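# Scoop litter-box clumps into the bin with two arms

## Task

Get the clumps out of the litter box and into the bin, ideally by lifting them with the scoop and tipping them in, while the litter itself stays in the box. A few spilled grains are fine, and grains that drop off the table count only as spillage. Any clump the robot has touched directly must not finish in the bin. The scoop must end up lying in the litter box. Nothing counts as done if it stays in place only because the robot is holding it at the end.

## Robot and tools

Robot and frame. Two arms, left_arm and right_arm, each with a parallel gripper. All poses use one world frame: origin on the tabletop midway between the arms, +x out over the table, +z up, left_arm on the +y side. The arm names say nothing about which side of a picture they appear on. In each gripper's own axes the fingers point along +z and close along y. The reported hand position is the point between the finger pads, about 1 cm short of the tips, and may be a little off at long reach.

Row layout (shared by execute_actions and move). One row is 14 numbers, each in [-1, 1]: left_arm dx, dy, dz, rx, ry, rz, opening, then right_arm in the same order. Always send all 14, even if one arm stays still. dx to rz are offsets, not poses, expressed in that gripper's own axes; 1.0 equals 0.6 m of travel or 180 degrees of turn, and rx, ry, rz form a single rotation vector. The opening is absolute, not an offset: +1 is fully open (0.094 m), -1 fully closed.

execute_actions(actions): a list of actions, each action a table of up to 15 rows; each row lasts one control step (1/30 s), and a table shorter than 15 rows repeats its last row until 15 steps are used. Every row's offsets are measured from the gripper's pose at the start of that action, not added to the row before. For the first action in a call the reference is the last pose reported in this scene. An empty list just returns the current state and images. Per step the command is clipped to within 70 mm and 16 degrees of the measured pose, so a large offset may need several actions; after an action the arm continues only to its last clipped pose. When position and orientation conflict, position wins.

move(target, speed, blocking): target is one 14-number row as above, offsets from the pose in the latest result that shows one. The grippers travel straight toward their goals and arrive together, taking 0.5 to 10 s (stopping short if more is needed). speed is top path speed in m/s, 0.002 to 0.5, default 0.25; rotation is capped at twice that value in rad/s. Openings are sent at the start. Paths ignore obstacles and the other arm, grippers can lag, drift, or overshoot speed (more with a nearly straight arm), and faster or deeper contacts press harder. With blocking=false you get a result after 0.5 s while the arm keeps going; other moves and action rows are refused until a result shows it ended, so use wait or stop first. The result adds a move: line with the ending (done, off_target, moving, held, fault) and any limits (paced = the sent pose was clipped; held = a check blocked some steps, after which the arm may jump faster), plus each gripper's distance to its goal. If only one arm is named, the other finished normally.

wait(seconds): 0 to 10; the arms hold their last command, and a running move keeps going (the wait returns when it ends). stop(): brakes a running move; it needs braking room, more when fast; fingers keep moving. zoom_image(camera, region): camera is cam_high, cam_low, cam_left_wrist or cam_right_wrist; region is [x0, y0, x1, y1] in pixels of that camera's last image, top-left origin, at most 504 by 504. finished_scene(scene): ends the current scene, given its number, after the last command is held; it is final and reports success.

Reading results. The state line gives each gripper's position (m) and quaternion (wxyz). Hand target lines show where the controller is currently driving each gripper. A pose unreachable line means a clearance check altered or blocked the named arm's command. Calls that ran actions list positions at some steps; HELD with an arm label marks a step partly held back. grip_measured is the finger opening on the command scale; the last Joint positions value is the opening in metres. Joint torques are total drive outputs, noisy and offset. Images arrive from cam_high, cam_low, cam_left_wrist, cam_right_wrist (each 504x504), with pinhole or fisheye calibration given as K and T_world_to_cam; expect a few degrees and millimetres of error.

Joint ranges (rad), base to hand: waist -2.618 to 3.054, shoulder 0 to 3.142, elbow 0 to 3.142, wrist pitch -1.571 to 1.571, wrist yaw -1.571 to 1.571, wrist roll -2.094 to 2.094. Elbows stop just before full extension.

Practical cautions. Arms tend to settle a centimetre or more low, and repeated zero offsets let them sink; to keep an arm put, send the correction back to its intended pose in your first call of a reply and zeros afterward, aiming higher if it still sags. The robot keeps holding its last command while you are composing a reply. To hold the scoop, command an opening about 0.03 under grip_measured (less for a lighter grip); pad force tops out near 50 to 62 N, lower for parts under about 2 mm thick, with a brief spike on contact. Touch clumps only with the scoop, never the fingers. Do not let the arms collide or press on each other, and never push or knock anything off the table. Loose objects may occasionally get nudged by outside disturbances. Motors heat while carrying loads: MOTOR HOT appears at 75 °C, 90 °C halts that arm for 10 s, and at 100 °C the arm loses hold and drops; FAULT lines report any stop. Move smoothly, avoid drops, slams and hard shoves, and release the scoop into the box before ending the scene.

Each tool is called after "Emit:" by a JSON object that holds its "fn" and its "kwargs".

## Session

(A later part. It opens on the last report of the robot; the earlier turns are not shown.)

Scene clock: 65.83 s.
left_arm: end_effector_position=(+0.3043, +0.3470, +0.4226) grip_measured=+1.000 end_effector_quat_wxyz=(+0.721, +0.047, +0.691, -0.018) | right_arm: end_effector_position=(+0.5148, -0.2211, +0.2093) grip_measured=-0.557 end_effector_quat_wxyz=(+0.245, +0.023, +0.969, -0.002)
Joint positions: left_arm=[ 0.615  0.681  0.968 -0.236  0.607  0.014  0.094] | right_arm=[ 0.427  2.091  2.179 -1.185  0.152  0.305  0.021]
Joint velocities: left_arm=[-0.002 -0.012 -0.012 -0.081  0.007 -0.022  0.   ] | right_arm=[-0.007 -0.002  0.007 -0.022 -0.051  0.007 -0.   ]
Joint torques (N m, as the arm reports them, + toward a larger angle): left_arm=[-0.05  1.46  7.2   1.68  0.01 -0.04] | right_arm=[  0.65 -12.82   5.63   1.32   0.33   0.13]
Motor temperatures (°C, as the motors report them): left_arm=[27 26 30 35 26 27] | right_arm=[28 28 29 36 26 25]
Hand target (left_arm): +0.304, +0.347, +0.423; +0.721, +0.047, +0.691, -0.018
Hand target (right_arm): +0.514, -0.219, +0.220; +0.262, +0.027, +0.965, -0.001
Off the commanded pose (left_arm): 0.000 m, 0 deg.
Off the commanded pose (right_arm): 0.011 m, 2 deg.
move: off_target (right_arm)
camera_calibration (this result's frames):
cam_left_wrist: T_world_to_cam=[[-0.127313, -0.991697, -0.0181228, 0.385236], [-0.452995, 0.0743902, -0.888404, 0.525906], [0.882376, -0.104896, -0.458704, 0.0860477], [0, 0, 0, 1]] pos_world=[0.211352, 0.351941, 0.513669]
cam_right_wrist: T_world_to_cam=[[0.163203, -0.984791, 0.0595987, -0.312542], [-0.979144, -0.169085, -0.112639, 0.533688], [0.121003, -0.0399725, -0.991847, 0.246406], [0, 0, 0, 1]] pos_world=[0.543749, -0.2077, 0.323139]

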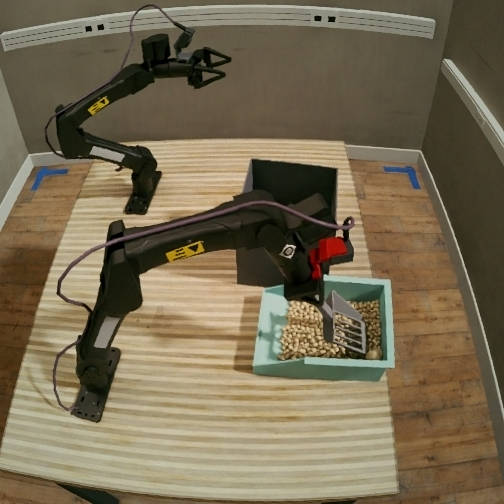

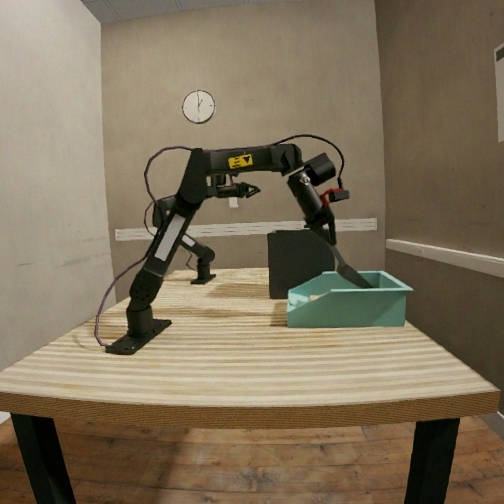

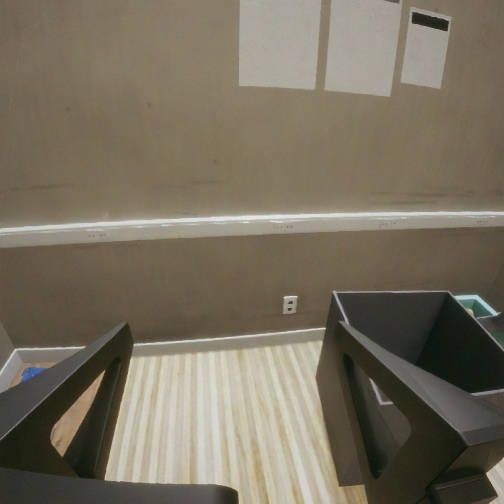

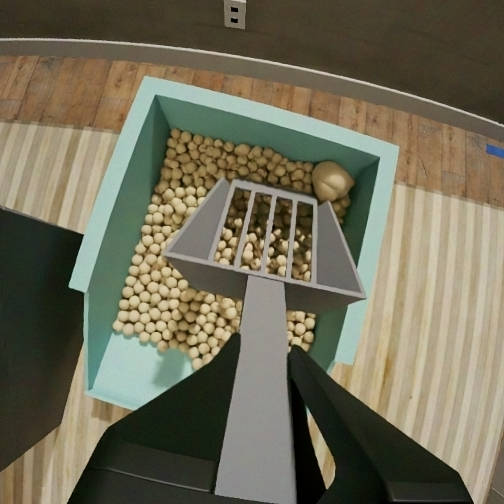

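Emit:
{"fn": "move", "kwargs": {"target": [0,0,0,0,0,0,1,-0.035,-0.035,-0.06,0,-0.01,0,-0.65], "speed": 0.06}}

Emit:
{"fn": "move", "kwargs": {"target": [0,0,0,0,0,0,1,-0.075,-0.01,0.015,0,-0.01,0,-0.65], "speed": 0.05}}

Scene clock: 67.50 s.
left_arm: end_effector_position=(+0.3043, +0.3470, +0.4226) grip_measured=+1.000 end_effector_quat_wxyz=(+0.721, +0.047, +0.691, -0.018) | right_arm: end_effector_position=(+0.5124, -0.2387, +0.2442) grip_measured=-0.557 end_effector_quat_wxyz=(+0.252, +0.023, +0.967, -0.003)
Joint positions: left_arm=[ 0.615  0.681  0.968 -0.236  0.607  0.014  0.094] | right_arm=[ 0.391  2.113  2.355 -1.321  0.14   0.269  0.021]
Joint velocities: left_arm=[-0.007 -0.002 -0.002 -0.007  0.007  0.022  0.   ] | right_arm=[-0.007  0.012 -0.007  0.007  0.022  0.007  0.001]
Joint torques (N m, as the arm reports them, + toward a larger angle): left_arm=[-0.07  1.36  7.11  1.68 -0.03 -0.06] | right_arm=[ -0.76 -10.01   9.7    1.06   0.09  -0.15]
Motor temperatures (°C, as the motors report them): left_arm=[27 26 30 35 26 27] | right_arm=[28 28 29 36 26 25]
Hand target (left_arm): +0.304, +0.347, +0.423; +0.721, +0.047, +0.691, -0.018
Hand target (right_arm): +0.516, -0.243, +0.251; +0.260, +0.023, +0.965, -0.002
Off the commanded pose (left_arm): 0.000 m, 0 deg.
Off the commanded pose (right_arm): 0.008 m, 1 deg.
move: done
camera_calibration (this result's frames):
cam_left_wrist: T_world_to_cam=[[-0.127313, -0.991697, -0.0181228, 0.385236], [-0.452995, 0.0743902, -0.888404, 0.525906], [0.882376, -0.104896, -0.458704, 0.0860477], [0, 0, 0, 1]] pos_world=[0.211352, 0.351941, 0.513669]
cam_right_wrist: T_world_to_cam=[[0.162386, -0.984629, 0.0643217, -0.332231], [-0.977322, -0.169475, -0.126966, 0.534783], [0.135915, -0.0422455, -0.989819, 0.271874], [0, 0, 0, 1]] pos_world=[0.539653, -0.225006, 0.358375]

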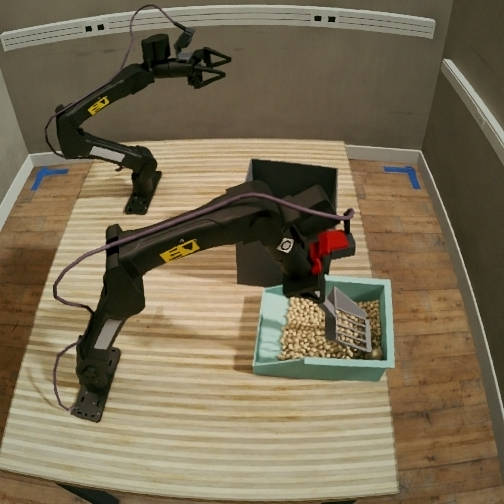

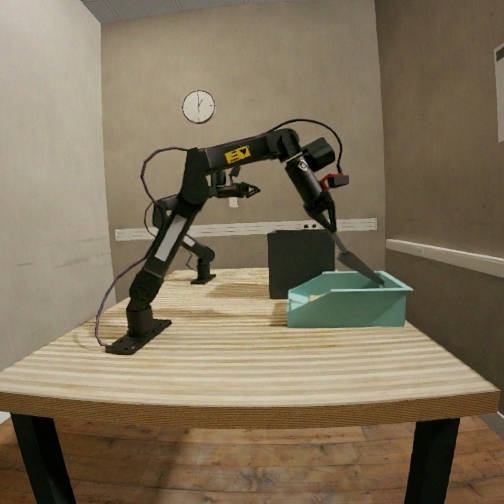

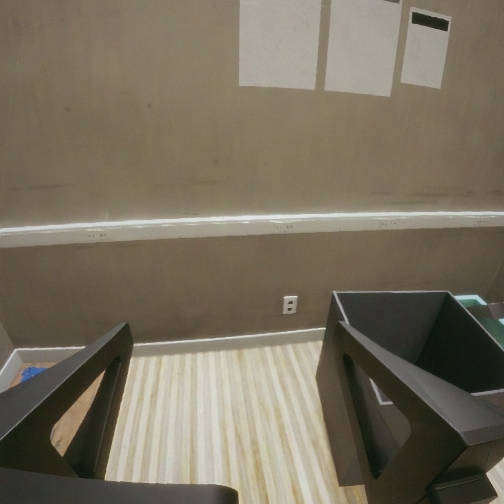

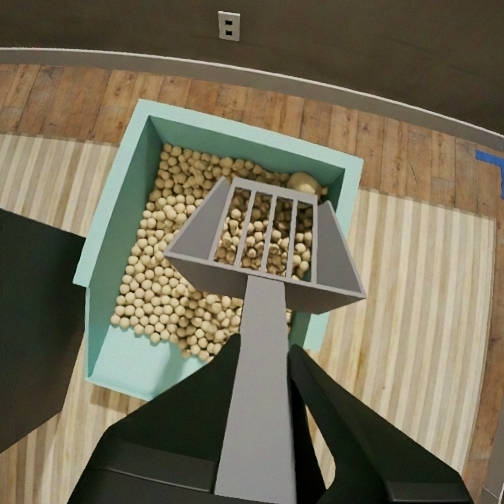

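Scene clock: 68.73 s.
left_arm: end_effector_position=(+0.3043, +0.3470, +0.4226) grip_measured=+1.000 end_effector_quat_wxyz=(+0.721, +0.047, +0.691, -0.018) | right_arm: end_effector_position=(+0.5530, -0.2409, +0.2536) grip_measured=-0.557 end_effector_quat_wxyz=(+0.283, +0.021, +0.959, +0.002)
Joint positions: left_arm=[ 0.615  0.681  0.968 -0.236  0.607  0.014  0.094] | right_arm=[ 0.365  2.376  2.829 -1.463  0.132  0.238  0.021]
Joint velocities: left_arm=[-0.007 -0.002  0.012 -0.007 -0.007 -0.007  0.   ] | right_arm=[ 0.002  0.002  0.007 -0.007 -0.051  0.095 -0.001]
Joint torques (N m, as the arm reports them, + toward a larger angle): left_arm=[ 0.09  1.35  6.96  1.67 -0.03  0.  ] | right_arm=[ -0.79 -11.08   9.15   1.21   0.12  -0.09]
Motor temperatures (°C, as the motors report them): left_arm=[27 26 30 35 26 27] | right_arm=[28 28 30 36 26 25]
Hand target (left_arm): +0.304, +0.347, +0.423; +0.721, +0.047, +0.691, -0.018
Hand target (right_arm): +0.556, -0.246, +0.258; +0.290, +0.022, +0.957, +0.002
Off the commanded pose (left_arm): 0.000 m, 0 deg.
Off the commanded pose (right_arm): 0.008 m, 2 deg.
elbow stopped short (right arm): the move would have taken joint 3 (elbow) straighter than the controller allows; a more bent joint 3 avoids this.
move: done
camera_calibration (this result's frames):
cam_left_wrist: T_world_to_cam=[[-0.127313, -0.991697, -0.0181228, 0.385236], [-0.452995, 0.0743902, -0.888404, 0.525906], [0.882376, -0.104896, -0.458704, 0.0860477], [0, 0, 0, 1]] pos_world=[0.211352, 0.351941, 0.513669]
cam_right_wrist: T_world_to_cam=[[0.162917, -0.984313, 0.067718, -0.342686], [-0.966142, -0.173074, -0.191352, 0.5846], [0.20007, -0.0342507, -0.979183, 0.239353], [0, 0, 0, 1]] pos_world=[0.572748, -0.227933, 0.369441]

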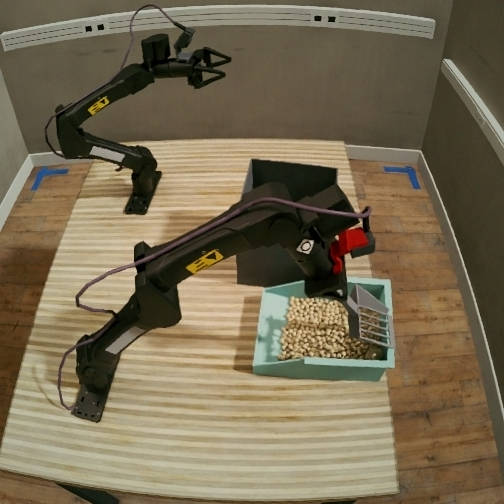

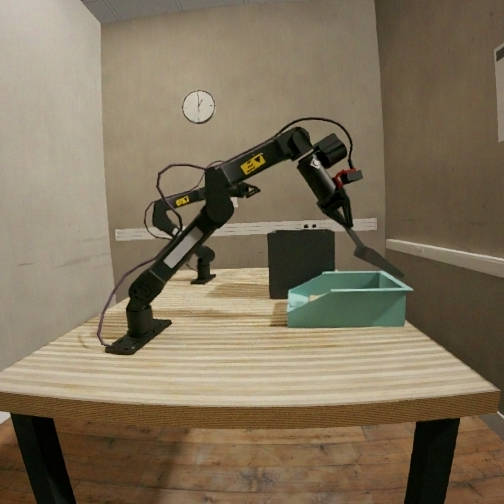

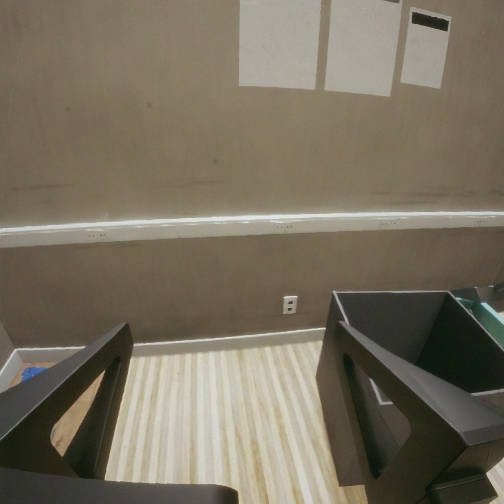

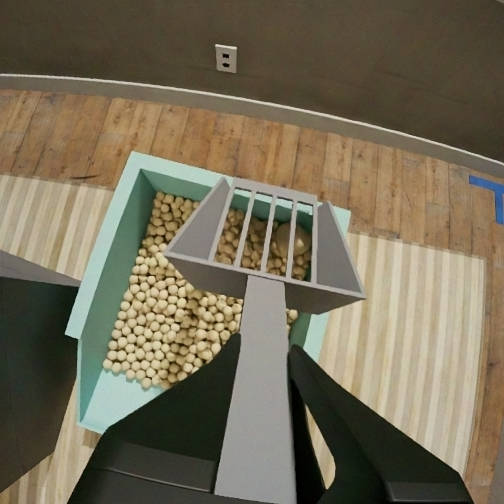

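Emit:
{"fn": "move", "kwargs": {"target": [0,0,0,0,0,0,1,0.025,0.012,0,0,0.01,0,-0.65], "speed": 0.04}}

Emit:
{"fn": "move", "kwargs": {"target": [0,0,0,0,0,0,1,0,0,0.05,0,0,0,-0.65], "speed": 0.04}}

Scene clock: 69.97 s.
left_arm: end_effector_position=(+0.3043, +0.3470, +0.4226) grip_measured=+1.000 end_effector_quat_wxyz=(+0.721, +0.047, +0.691, -0.018) | right_arm: end_effector_position=(+0.5451, -0.2388, +0.2430) grip_measured=-0.557 end_effector_quat_wxyz=(+0.266, +0.021, +0.964, -0.002)
Joint positions: left_arm=[ 0.615  0.681  0.968 -0.236  0.607  0.014  0.094] | right_arm=[ 0.373  2.303  2.66  -1.405  0.137  0.248  0.021]
Joint velocities: left_arm=[-0.012  0.012 -0.002 -0.051 -0.051  0.037  0.   ] | right_arm=[ 0.002 -0.076 -0.144  0.095 -0.022 -0.081  0.001]
Joint torques (N m, as the arm reports them, + toward a larger angle): left_arm=[ 0.03  1.46  7.    1.69 -0.01 -0.02] | right_arm=[  0.76 -12.95   4.3    1.13   0.08   0.14]
Motor temperatures (°C, as the motors report them): left_arm=[27 26 30 35 26 27] | right_arm=[28 29 29 36 26 25]
Hand target (left_arm): +0.304, +0.347, +0.423; +0.721, +0.047, +0.691, -0.018
Hand target (right_arm): +0.541, -0.233, +0.246; +0.267, +0.021, +0.964, +0.002
Off the commanded pose (left_arm): 0.000 m, 0 deg.
Off the commanded pose (right_arm): 0.008 m, 1 deg.
move: done
camera_calibration (this result's frames):
cam_left_wrist: T_world_to_cam=[[-0.127313, -0.991697, -0.0181228, 0.385236], [-0.452995, 0.0743902, -0.888404, 0.525906], [0.882376, -0.104896, -0.458704, 0.0860477], [0, 0, 0, 1]] pos_world=[0.211352, 0.351941, 0.513669]
cam_right_wrist: T_world_to_cam=[[0.163576, -0.984126, 0.0688412, -0.339157], [-0.972659, -0.172543, -0.155447, 0.570272], [0.164858, -0.0415316, -0.985443, 0.249558], [0, 0, 0, 1]] pos_world=[0.569016, -0.225012, 0.35792]

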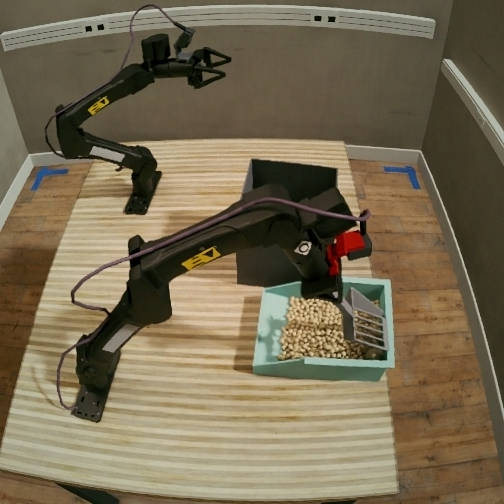

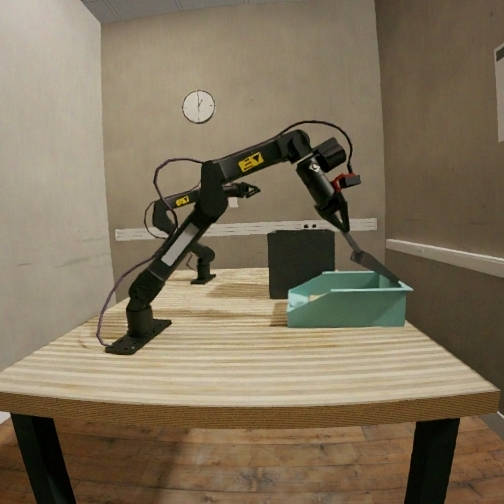

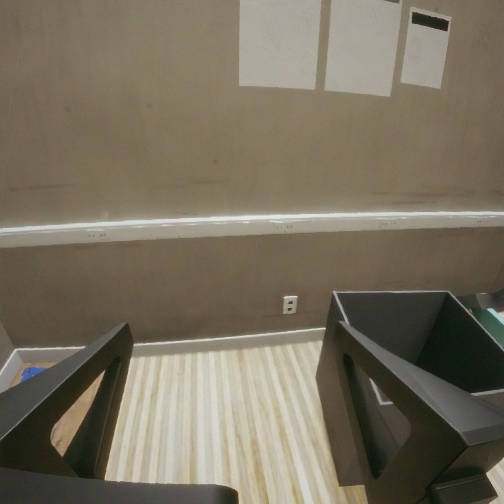

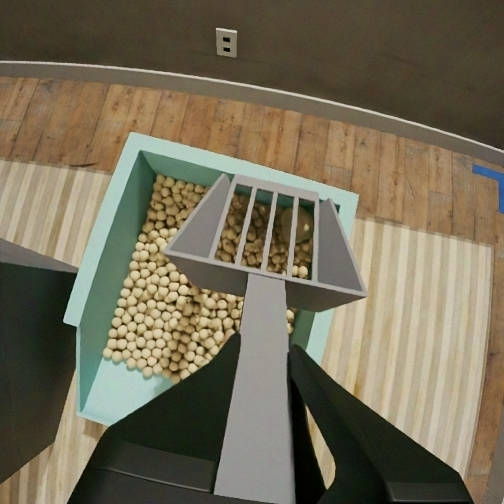

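Scene clock: 71.00 s.
left_arm: end_effector_position=(+0.3043, +0.3470, +0.4226) grip_measured=+1.000 end_effector_quat_wxyz=(+0.721, +0.047, +0.691, -0.018) | right_arm: end_effector_position=(+0.5678, -0.2336, +0.2282) grip_measured=-0.557 end_effector_quat_wxyz=(+0.289, +0.023, +0.957, +0.003)
Joint positions: left_arm=[ 0.615  0.681  0.968 -0.236  0.607  0.014  0.094] | right_arm=[ 0.373  2.302  2.561 -1.257  0.139  0.248  0.021]
Joint velocities: left_arm=[-0.012 -0.012  0.002 -0.051  0.037 -0.037  0.   ] | right_arm=[-0.012 -0.012 -0.002  0.007  0.037 -0.007 -0.   ]
Joint torques (N m, as the arm reports them, + toward a larger angle): left_arm=[-0.09  1.4   7.08  1.68  0.01 -0.02] | right_arm=[ -0.55 -12.34   4.36   0.96   0.07  -0.06]
Motor temperatures (°C, as the motors report them): left_arm=[27 26 30 35 26 27] | right_arm=[28 29 29 36 26 25]
Hand target (left_arm): +0.304, +0.347, +0.423; +0.721, +0.047, +0.691, -0.018
Hand target (right_arm): +0.560, -0.239, +0.217; +0.266, +0.021, +0.964, -0.002
Off the commanded pose (left_arm): 0.000 m, 0 deg.
Off the commanded pose (right_arm): 0.014 m, 3 deg.
move: off_target (right_arm)
camera_calibration (this result's frames):
cam_left_wrist: T_world_to_cam=[[-0.127313, -0.991697, -0.0181228, 0.385236], [-0.452995, 0.0743902, -0.888404, 0.525906], [0.882376, -0.104896, -0.458704, 0.0860477], [0, 0, 0, 1]] pos_world=[0.211352, 0.351941, 0.513669]
cam_right_wrist: T_world_to_cam=[[0.159124, -0.984984, 0.0669757, -0.334048], [-0.96419, -0.169627, -0.203874, 0.597801], [0.212174, -0.0321362, -0.976703, 0.204841], [0, 0, 0, 1]] pos_world=[0.586087, -0.221046, 0.344318]

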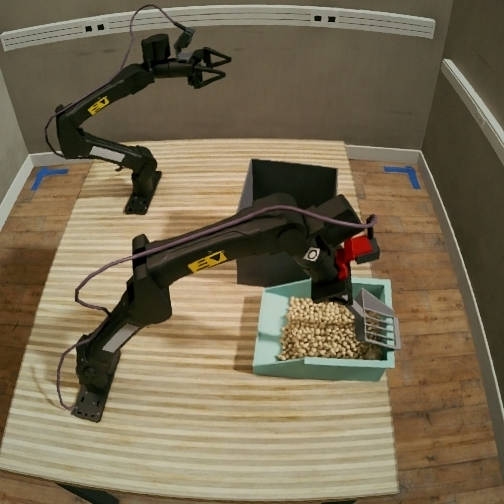

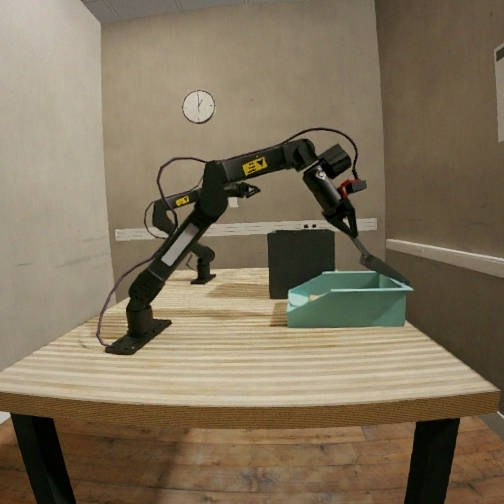

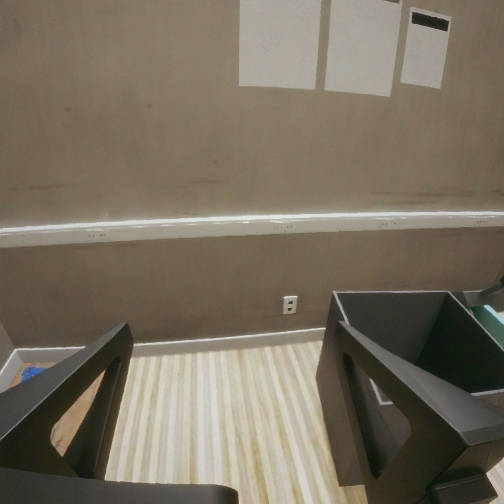

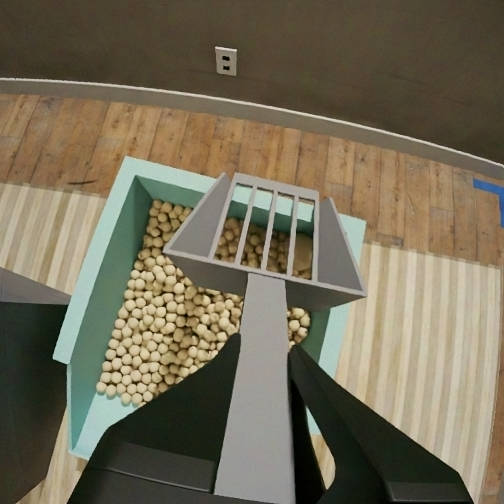

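On the rim; pull back then go straight down.

Emit:
{"fn": "move", "kwargs": {"target": [0,0,0,0,0,0,1,0.05,-0.008,-0.045,0,0.01,0,-0.65], "speed": 0.04}}

Emit:
{"fn": "move", "kwargs": {"target": [0,0,0,0,0,0,1,0.02,-0.005,0.045,0,0,0,-0.65], "speed": 0.04}}

Scene clock: 72.53 s.
left_arm: end_effector_position=(+0.3043, +0.3470, +0.4226) grip_measured=+1.000 end_effector_quat_wxyz=(+0.721, +0.047, +0.691, -0.018) | right_arm: end_effector_position=(+0.5379, -0.2410, +0.2366) grip_measured=-0.557 end_effector_quat_wxyz=(+0.287, +0.023, +0.958, +0.003)
Joint positions: left_arm=[ 0.615  0.681  0.968 -0.236  0.607  0.014  0.094] | right_arm=[ 0.373  2.116  2.286 -1.174  0.139  0.248  0.021]
Joint velocities: left_arm=[-0.007 -0.002  0.007 -0.037 -0.022 -0.007  0.   ] | right_arm=[-0.007 -0.002  0.012 -0.11   0.022  0.007  0.001]
Joint torques (N m, as the arm reports them, + toward a larger angle): left_arm=[ 0.03  1.31  6.99  1.69  0.   -0.03] | right_arm=[  0.86 -12.16   4.69   1.02   0.13   0.08]
Motor temperatures (°C, as the motors report them): left_arm=[27 26 30 35 26 27] | right_arm=[28 29 29 35 26 25]
Hand target (left_arm): +0.304, +0.347, +0.423; +0.721, +0.047, +0.691, -0.018
Hand target (right_arm): +0.528, -0.238, +0.234; +0.274, +0.023, +0.961, +0.003
Off the commanded pose (left_arm): 0.000 m, 0 deg.
Off the commanded pose (right_arm): 0.011 m, 1 deg.
move: off_target (right_arm)
camera_calibration (this result's frames):
cam_left_wrist: T_world_to_cam=[[-0.127313, -0.991697, -0.0181228, 0.385236], [-0.452995, 0.0743902, -0.888404, 0.525906], [0.882376, -0.104896, -0.458704, 0.0860477], [0, 0, 0, 1]] pos_world=[0.211352, 0.351941, 0.513669]
cam_right_wrist: T_world_to_cam=[[0.158869, -0.985022, 0.0670187, -0.33694], [-0.965414, -0.169202, -0.198358, 0.568911], [0.206727, -0.033188, -0.977836, 0.222046], [0, 0, 0, 1]] pos_world=[0.556861, -0.228263, 0.352554]

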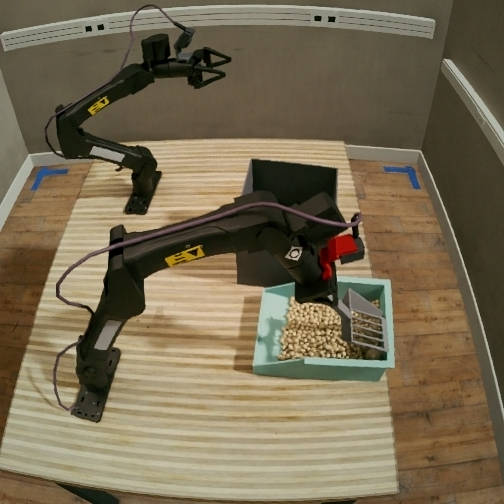

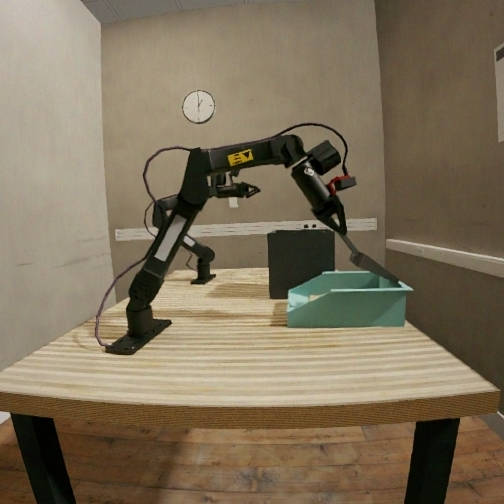

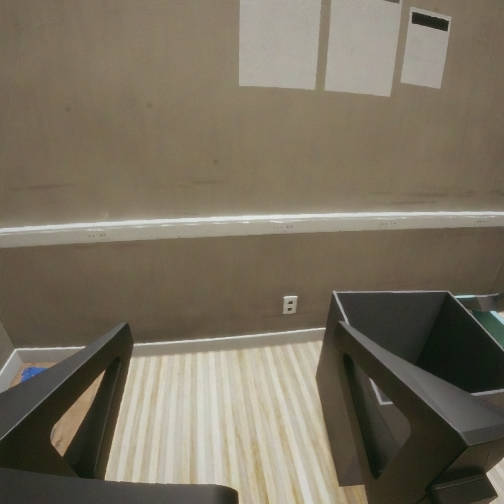

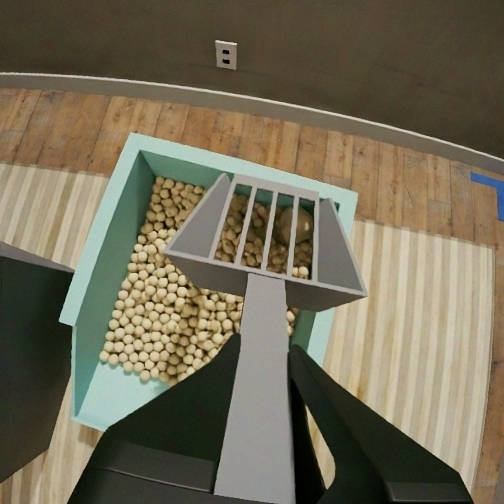

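Scene clock: 73.57 s.
left_arm: end_effector_position=(+0.3043, +0.3470, +0.4226) grip_measured=+1.000 end_effector_quat_wxyz=(+0.721, +0.047, +0.691, -0.018) | right_arm: end_effector_position=(+0.5557, -0.2377, +0.2203) grip_measured=-0.557 end_effector_quat_wxyz=(+0.317, +0.026, +0.948, +0.008)
Joint positions: left_arm=[ 0.615  0.681  0.968 -0.236  0.607  0.014  0.094] | right_arm=[ 0.373  2.092  2.141 -0.989  0.145  0.248  0.021]
Joint velocities: left_arm=[ 0.002 -0.012 -0.002 -0.037  0.007  0.051  0.   ] | right_arm=[ 0.002  0.012 -0.007  0.051 -0.051  0.066 -0.001]
Joint torques (N m, as the arm reports them, + toward a larger angle): left_arm=[-0.05  1.35  7.1   1.68  0.01 -0.04] | right_arm=[ -0.58 -11.69   4.71   0.92   0.    -0.05]
Motor temperatures (°C, as the motors report them): left_arm=[27 26 30 35 26 27] | right_arm=[28 30 29 35 26 25]
Hand target (left_arm): +0.304, +0.347, +0.423; +0.721, +0.047, +0.691, -0.018
Hand target (right_arm): +0.543, -0.243, +0.208; +0.287, +0.024, +0.958, +0.003
Off the commanded pose (left_arm): 0.000 m, 0 deg.
Off the commanded pose (right_arm): 0.019 m, 4 deg.
move: off_target (right_arm)
camera_calibration (this result's frames):
cam_left_wrist: T_world_to_cam=[[-0.127313, -0.991697, -0.0181228, 0.385236], [-0.452995, 0.0743902, -0.888404, 0.525906], [0.882376, -0.104896, -0.458704, 0.0860477], [0, 0, 0, 1]] pos_world=[0.211352, 0.351941, 0.513669]
cam_right_wrist: T_world_to_cam=[[0.15121, -0.986253, 0.0666303, -0.331435], [-0.951315, -0.163505, -0.261277, 0.590754], [0.26858, -0.0238787, -0.962961, 0.167172], [0, 0, 0, 1]] pos_world=[0.56721, -0.226296, 0.337415]

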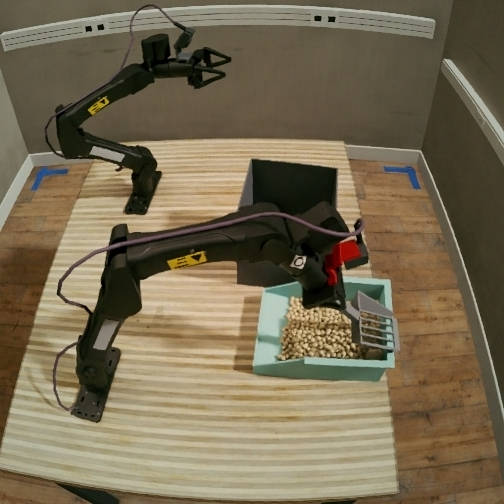

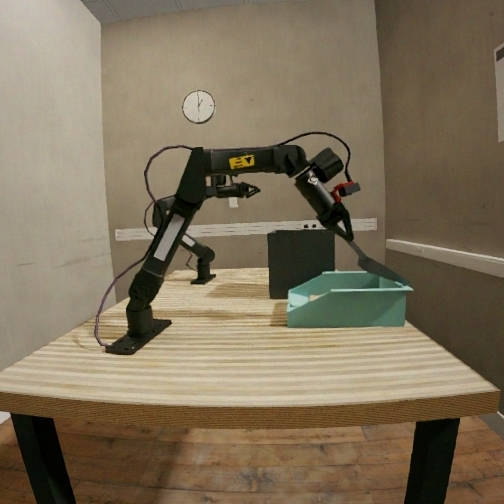

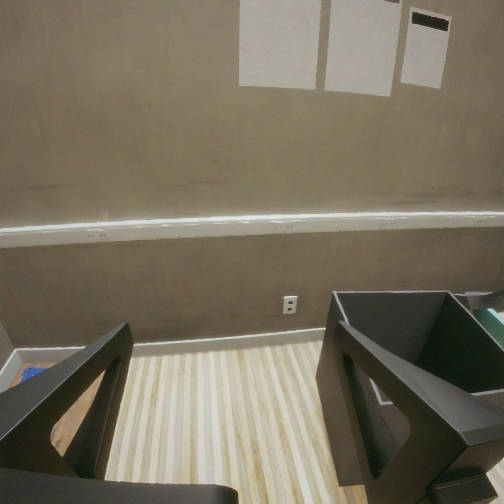

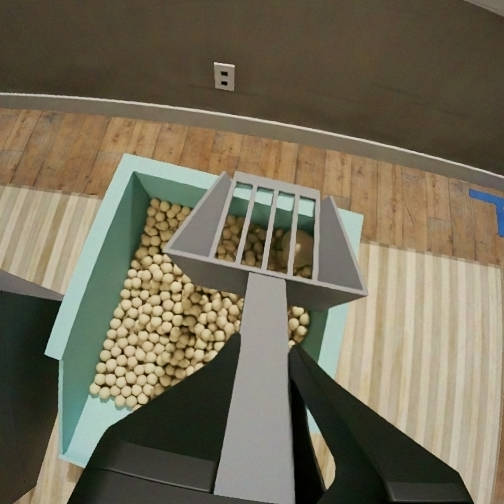

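Emit:
{"fn": "move", "kwargs": {"target": [0,0,0,0,0,0,1,0.035,0.005,-0.055,0,0.04,0,-0.65], "speed": 0.04}}

Scene clock: 75.77 s.
left_arm: end_effector_position=(+0.3043, +0.3470, +0.4226) grip_measured=+1.000 end_effector_quat_wxyz=(+0.721, +0.047, +0.691, -0.018) | right_arm: end_effector_position=(+0.5169, -0.2413, +0.2285) grip_measured=-0.557 end_effector_quat_wxyz=(+0.250, +0.026, +0.968, +0.003)
Joint positions: left_arm=[ 0.615  0.681  0.968 -0.236  0.607  0.014  0.094] | right_arm=[ 0.378  2.092  2.255 -1.241  0.126  0.266  0.021]
Joint velocities: left_arm=[ 0.012  0.002 -0.022 -0.051 -0.022  0.022  0.   ] | right_arm=[ 0.002 -0.002  0.017 -0.022 -0.022  0.007 -0.   ]
Joint torques (N m, as the arm reports them, + toward a larger angle): left_arm=[ 0.14  1.35  7.1   1.67 -0.01 -0.03] | right_arm=[ 0.85 -9.67 10.41  1.01  0.06  0.1 ]
Motor temperatures (°C, as the motors report them): left_arm=[27 26 30 35 26 27] | right_arm=[28 30 29 35 26 25]
Hand target (left_arm): +0.304, +0.347, +0.423; +0.721, +0.047, +0.691, -0.018
Hand target (right_arm): +0.519, -0.234, +0.234; +0.257, +0.025, +0.966, +0.009
Off the commanded pose (left_arm): 0.000 m, 0 deg.
Off the commanded pose (right_arm): 0.010 m, 1 deg.
move: done
camera_calibration (this result's frames):
cam_left_wrist: T_world_to_cam=[[-0.127313, -0.991697, -0.0181228, 0.385236], [-0.452995, 0.0743902, -0.888404, 0.525906], [0.882376, -0.104896, -0.458704, 0.0860477], [0, 0, 0, 1]] pos_world=[0.211352, 0.351941, 0.513669]
cam_right_wrist: T_world_to_cam=[[0.159396, -0.985815, 0.0525561, -0.33057], [-0.978277, -0.164877, -0.125656, 0.538104], [0.132539, -0.0313853, -0.990681, 0.260233], [0, 0, 0, 1]] pos_world=[0.544615, -0.228993, 0.342797]

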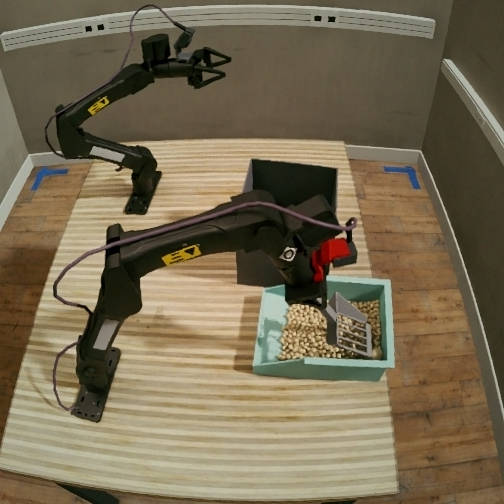

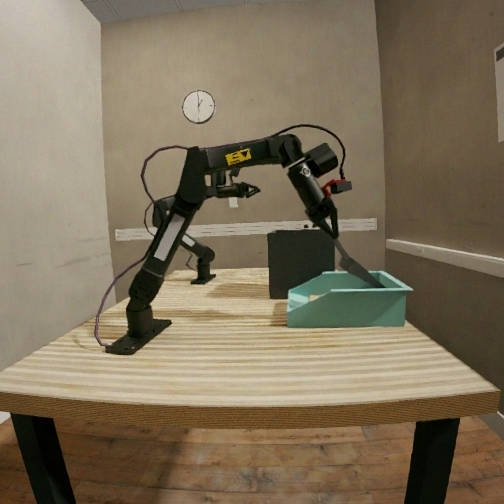

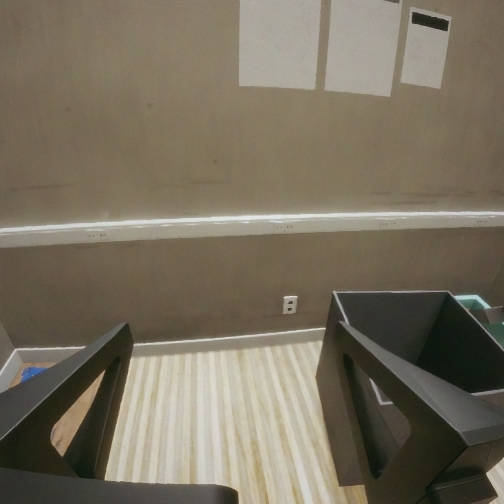

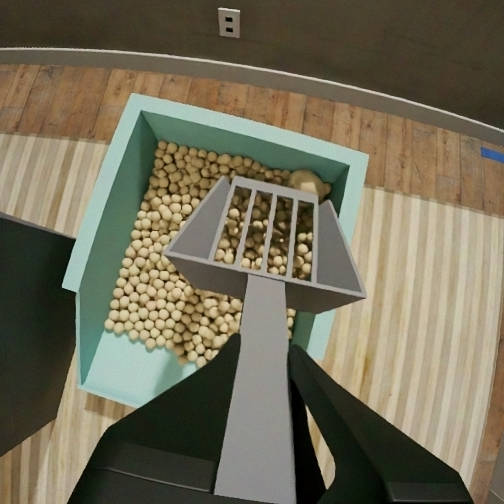

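Emit:
{"fn": "move", "kwargs": {"target": [0,0,0,0,0,0,1,-0.047,0,0.015,0,-0.005,0,-0.65], "speed": 0.03}}

Emit:
{"fn": "move", "kwargs": {"target": [0,0,0,0,0,0,1,0.015,0,0.06,0,0.01,0,-0.65], "speed": 0.03}}

Emit:
{"fn": "move", "kwargs": {"target": [0,0,0,0,0,0,1,0.13,0.04,-0.05,0,0.03,0,-0.65], "speed": 0.05}}

Scene clock: 77.23 s.
left_arm: end_effector_position=(+0.3043, +0.3470, +0.4226) grip_measured=+1.000 end_effector_quat_wxyz=(+0.721, +0.047, +0.691, -0.018) | right_arm: end_effector_position=(+0.5436, -0.2344, +0.2311) grip_measured=-0.557 end_effector_quat_wxyz=(+0.257, +0.023, +0.966, +0.004)
Joint positions: left_arm=[ 0.615  0.681  0.968 -0.236  0.607  0.014  0.094] | right_arm=[ 0.378  2.268  2.551 -1.347  0.124  0.26   0.021]
Joint velocities: left_arm=[-0.002 -0.012  0.007  0.095 -0.066  0.022  0.   ] | right_arm=[-0.007  0.046  0.051 -0.125 -0.007  0.066  0.   ]
Joint torques (N m, as the arm reports them, + toward a larger angle): left_arm=[ 0.06  1.36  7.13  1.65  0.   -0.01] | right_arm=[ -1.29 -11.02   9.51   1.08   0.07  -0.13]
Motor temperatures (°C, as the motors report them): left_arm=[27 26 30 35 26 27] | right_arm=[28 30 29 35 26 25]
Hand target (left_arm): +0.304, +0.347, +0.423; +0.721, +0.047, +0.691, -0.018
Hand target (right_arm): +0.546, -0.242, +0.234; +0.259, +0.026, +0.966, +0.003
Off the commanded pose (left_arm): 0.000 m, 0 deg.
Off the commanded pose (right_arm): 0.009 m, 0 deg.
move: done
camera_calibration (this result's frames):
cam_left_wrist: T_world_to_cam=[[-0.127313, -0.991697, -0.0181228, 0.385236], [-0.452995, 0.0743902, -0.888404, 0.525906], [0.882376, -0.104896, -0.458704, 0.0860477], [0, 0, 0, 1]] pos_world=[0.211352, 0.351941, 0.513669]
cam_right_wrist: T_world_to_cam=[[0.164752, -0.984884, 0.0534763, -0.331088], [-0.975359, -0.170745, -0.139715, 0.565962], [0.146734, -0.0291403, -0.988747, 0.251784], [0, 0, 0, 1]] pos_world=[0.569618, -0.222111, 0.345729]

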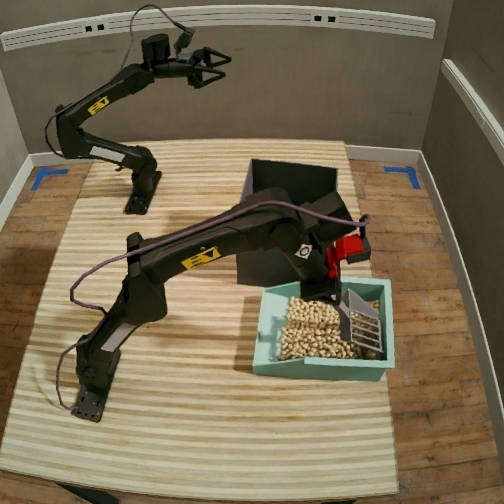

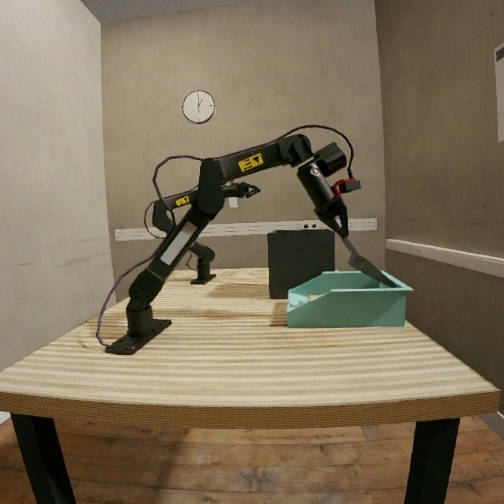

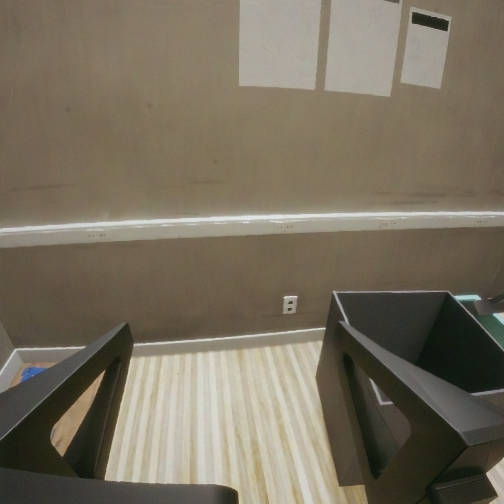

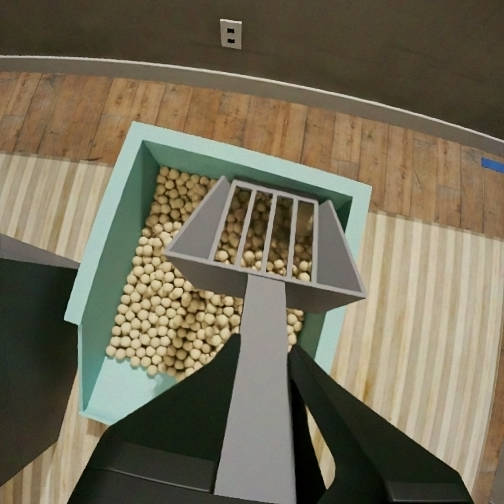

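Scene clock: 78.70 s.
left_arm: end_effector_position=(+0.3043, +0.3470, +0.4226) grip_measured=+1.000 end_effector_quat_wxyz=(+0.721, +0.047, +0.691, -0.018) | right_arm: end_effector_position=(+0.5493, -0.2328, +0.2039) grip_measured=-0.557 end_effector_quat_wxyz=(+0.244, +0.022, +0.970, +0.001)
Joint positions: left_arm=[ 0.615  0.681  0.968 -0.236  0.607  0.014  0.094] | right_arm=[ 0.378  2.268  2.445 -1.27   0.123  0.26   0.021]
Joint velocities: left_arm=[ 0.017 -0.017 -0.017  0.037 -0.051  0.037  0.   ] | right_arm=[-0.022 -0.002 -0.007 -0.007 -0.022  0.007  0.   ]
Joint torques (N m, as the arm reports them, + toward a larger angle): left_arm=[-0.05  1.42  7.06  1.66  0.03 -0.03] | right_arm=[ -0.62 -11.69   4.63   1.37   0.01  -0.06]
Motor temperatures (°C, as the motors report them): left_arm=[27 26 30 35 26 27] | right_arm=[28 30 29 35 26 25]
Hand target (left_arm): +0.304, +0.347, +0.423; +0.721, +0.047, +0.691, -0.018
Hand target (right_arm): +0.553, -0.234, +0.195; +0.241, +0.023, +0.970, +0.004
Off the commanded pose (left_arm): 0.000 m, 0 deg.
Off the commanded pose (right_arm): 0.010 m, 0 deg.
move: done
camera_calibration (this result's frames):
cam_left_wrist: T_world_to_cam=[[-0.127313, -0.991697, -0.0181228, 0.385236], [-0.452995, 0.0743902, -0.888404, 0.525906], [0.882376, -0.104896, -0.458704, 0.0860477], [0, 0, 0, 1]] pos_world=[0.211352, 0.351941, 0.513669]
cam_right_wrist: T_world_to_cam=[[0.1668, -0.984473, 0.0546952, -0.330246], [-0.978782, -0.172021, -0.111332, 0.563769], [0.119012, -0.0349644, -0.992277, 0.238704], [0, 0, 0, 1]] pos_world=[0.578483, -0.219792, 0.317689]

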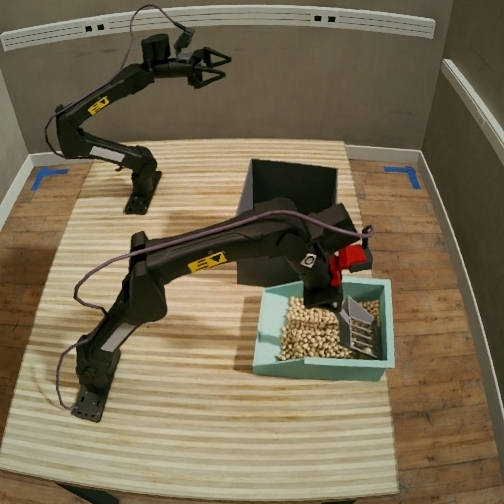

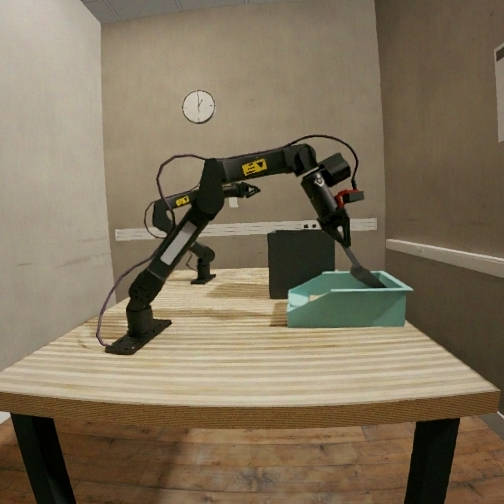

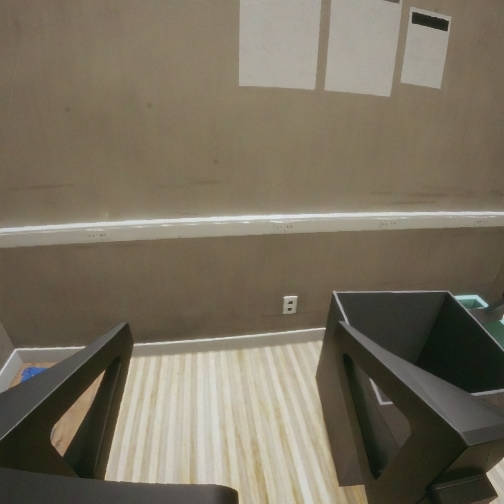

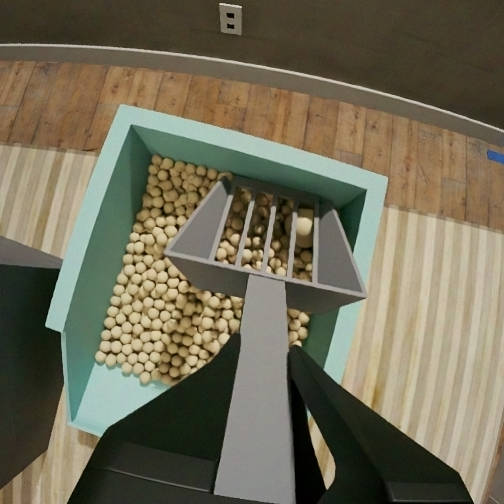

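Scene clock: 80.93 s.
left_arm: end_effector_position=(+0.3043, +0.3470, +0.4226) grip_measured=+1.000 end_effector_quat_wxyz=(+0.721, +0.047, +0.691, -0.018) | right_arm: end_effector_position=(+0.4799, -0.2063, +0.1989) grip_measured=-0.557 end_effector_quat_wxyz=(+0.218, +0.020, +0.976, +0.005)
Joint positions: left_arm=[ 0.615  0.681  0.968 -0.236  0.607  0.014  0.094] | right_arm=[ 0.475  1.996  2.018 -1.175  0.143  0.353  0.021]
Joint velocities: left_arm=[ 0.002 -0.012  0.017  0.022 -0.022 -0.051  0.   ] | right_arm=[ 0.007 -0.002  0.002 -0.007 -0.007  0.007  0.   ]
Joint torques (N m, as the arm reports them, + toward a larger angle): left_arm=[-0.11  1.36  7.11  1.67 -0.01  0.  ] | right_arm=[  0.46 -11.02   5.17   0.66   0.07   0.14]
Motor temperatures (°C, as the motors report them): left_arm=[27 26 30 36 26 27] | right_arm=[28 30 29 34 26 25]
Hand target (left_arm): +0.304, +0.347, +0.423; +0.721, +0.047, +0.691, -0.018
Hand target (right_arm): +0.467, -0.207, +0.194; +0.199, +0.021, +0.980, +0.001
Off the commanded pose (left_arm): 0.000 m, 0 deg.
Off the commanded pose (right_arm): 0.013 m, 2 deg.
move: off_target (right_arm)
camera_calibration (this result's frames):
cam_left_wrist: T_world_to_cam=[[-0.127313, -0.991697, -0.0181228, 0.385236], [-0.452995, 0.0743902, -0.888404, 0.525906], [0.882376, -0.104896, -0.458704, 0.0860477], [0, 0, 0, 1]] pos_world=[0.211352, 0.351941, 0.513669]
cam_right_wrist: T_world_to_cam=[[0.174471, -0.983925, 0.0380862, -0.292528], [-0.982372, -0.176572, -0.0613882, 0.490659], [0.0671263, -0.0267043, -0.997387, 0.270592], [0, 0, 0, 1]] pos_world=[0.514883, -0.193963, 0.311147]

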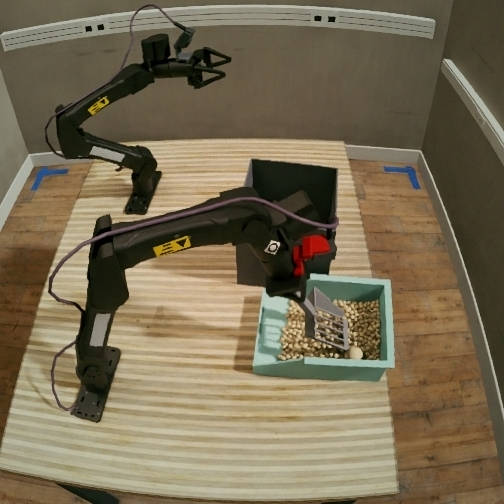

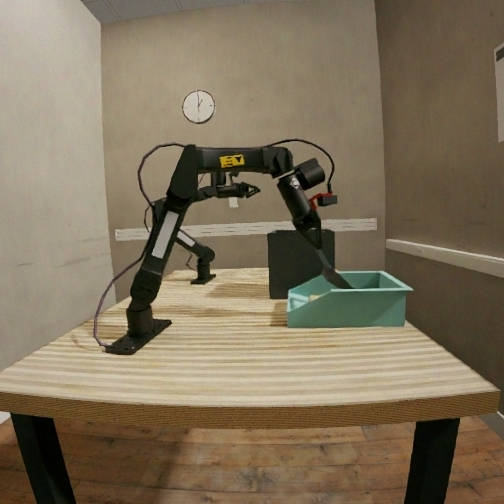

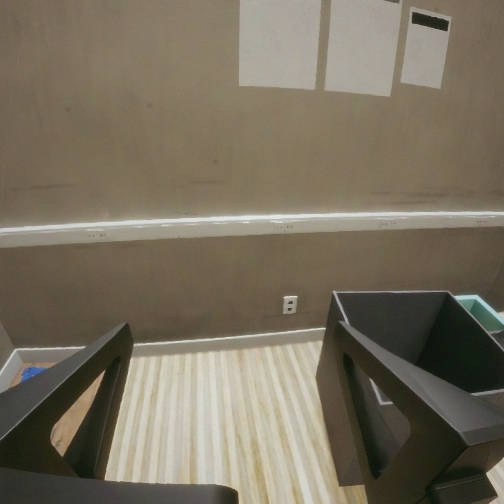

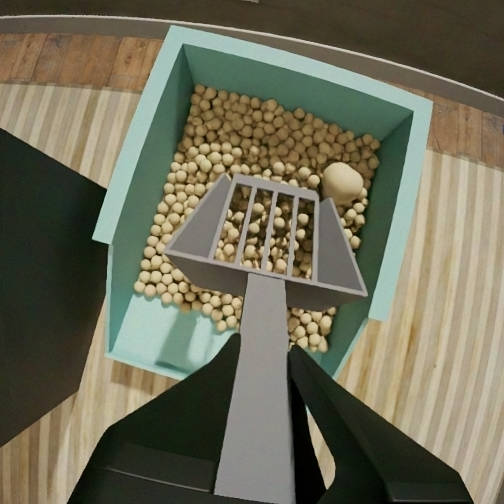

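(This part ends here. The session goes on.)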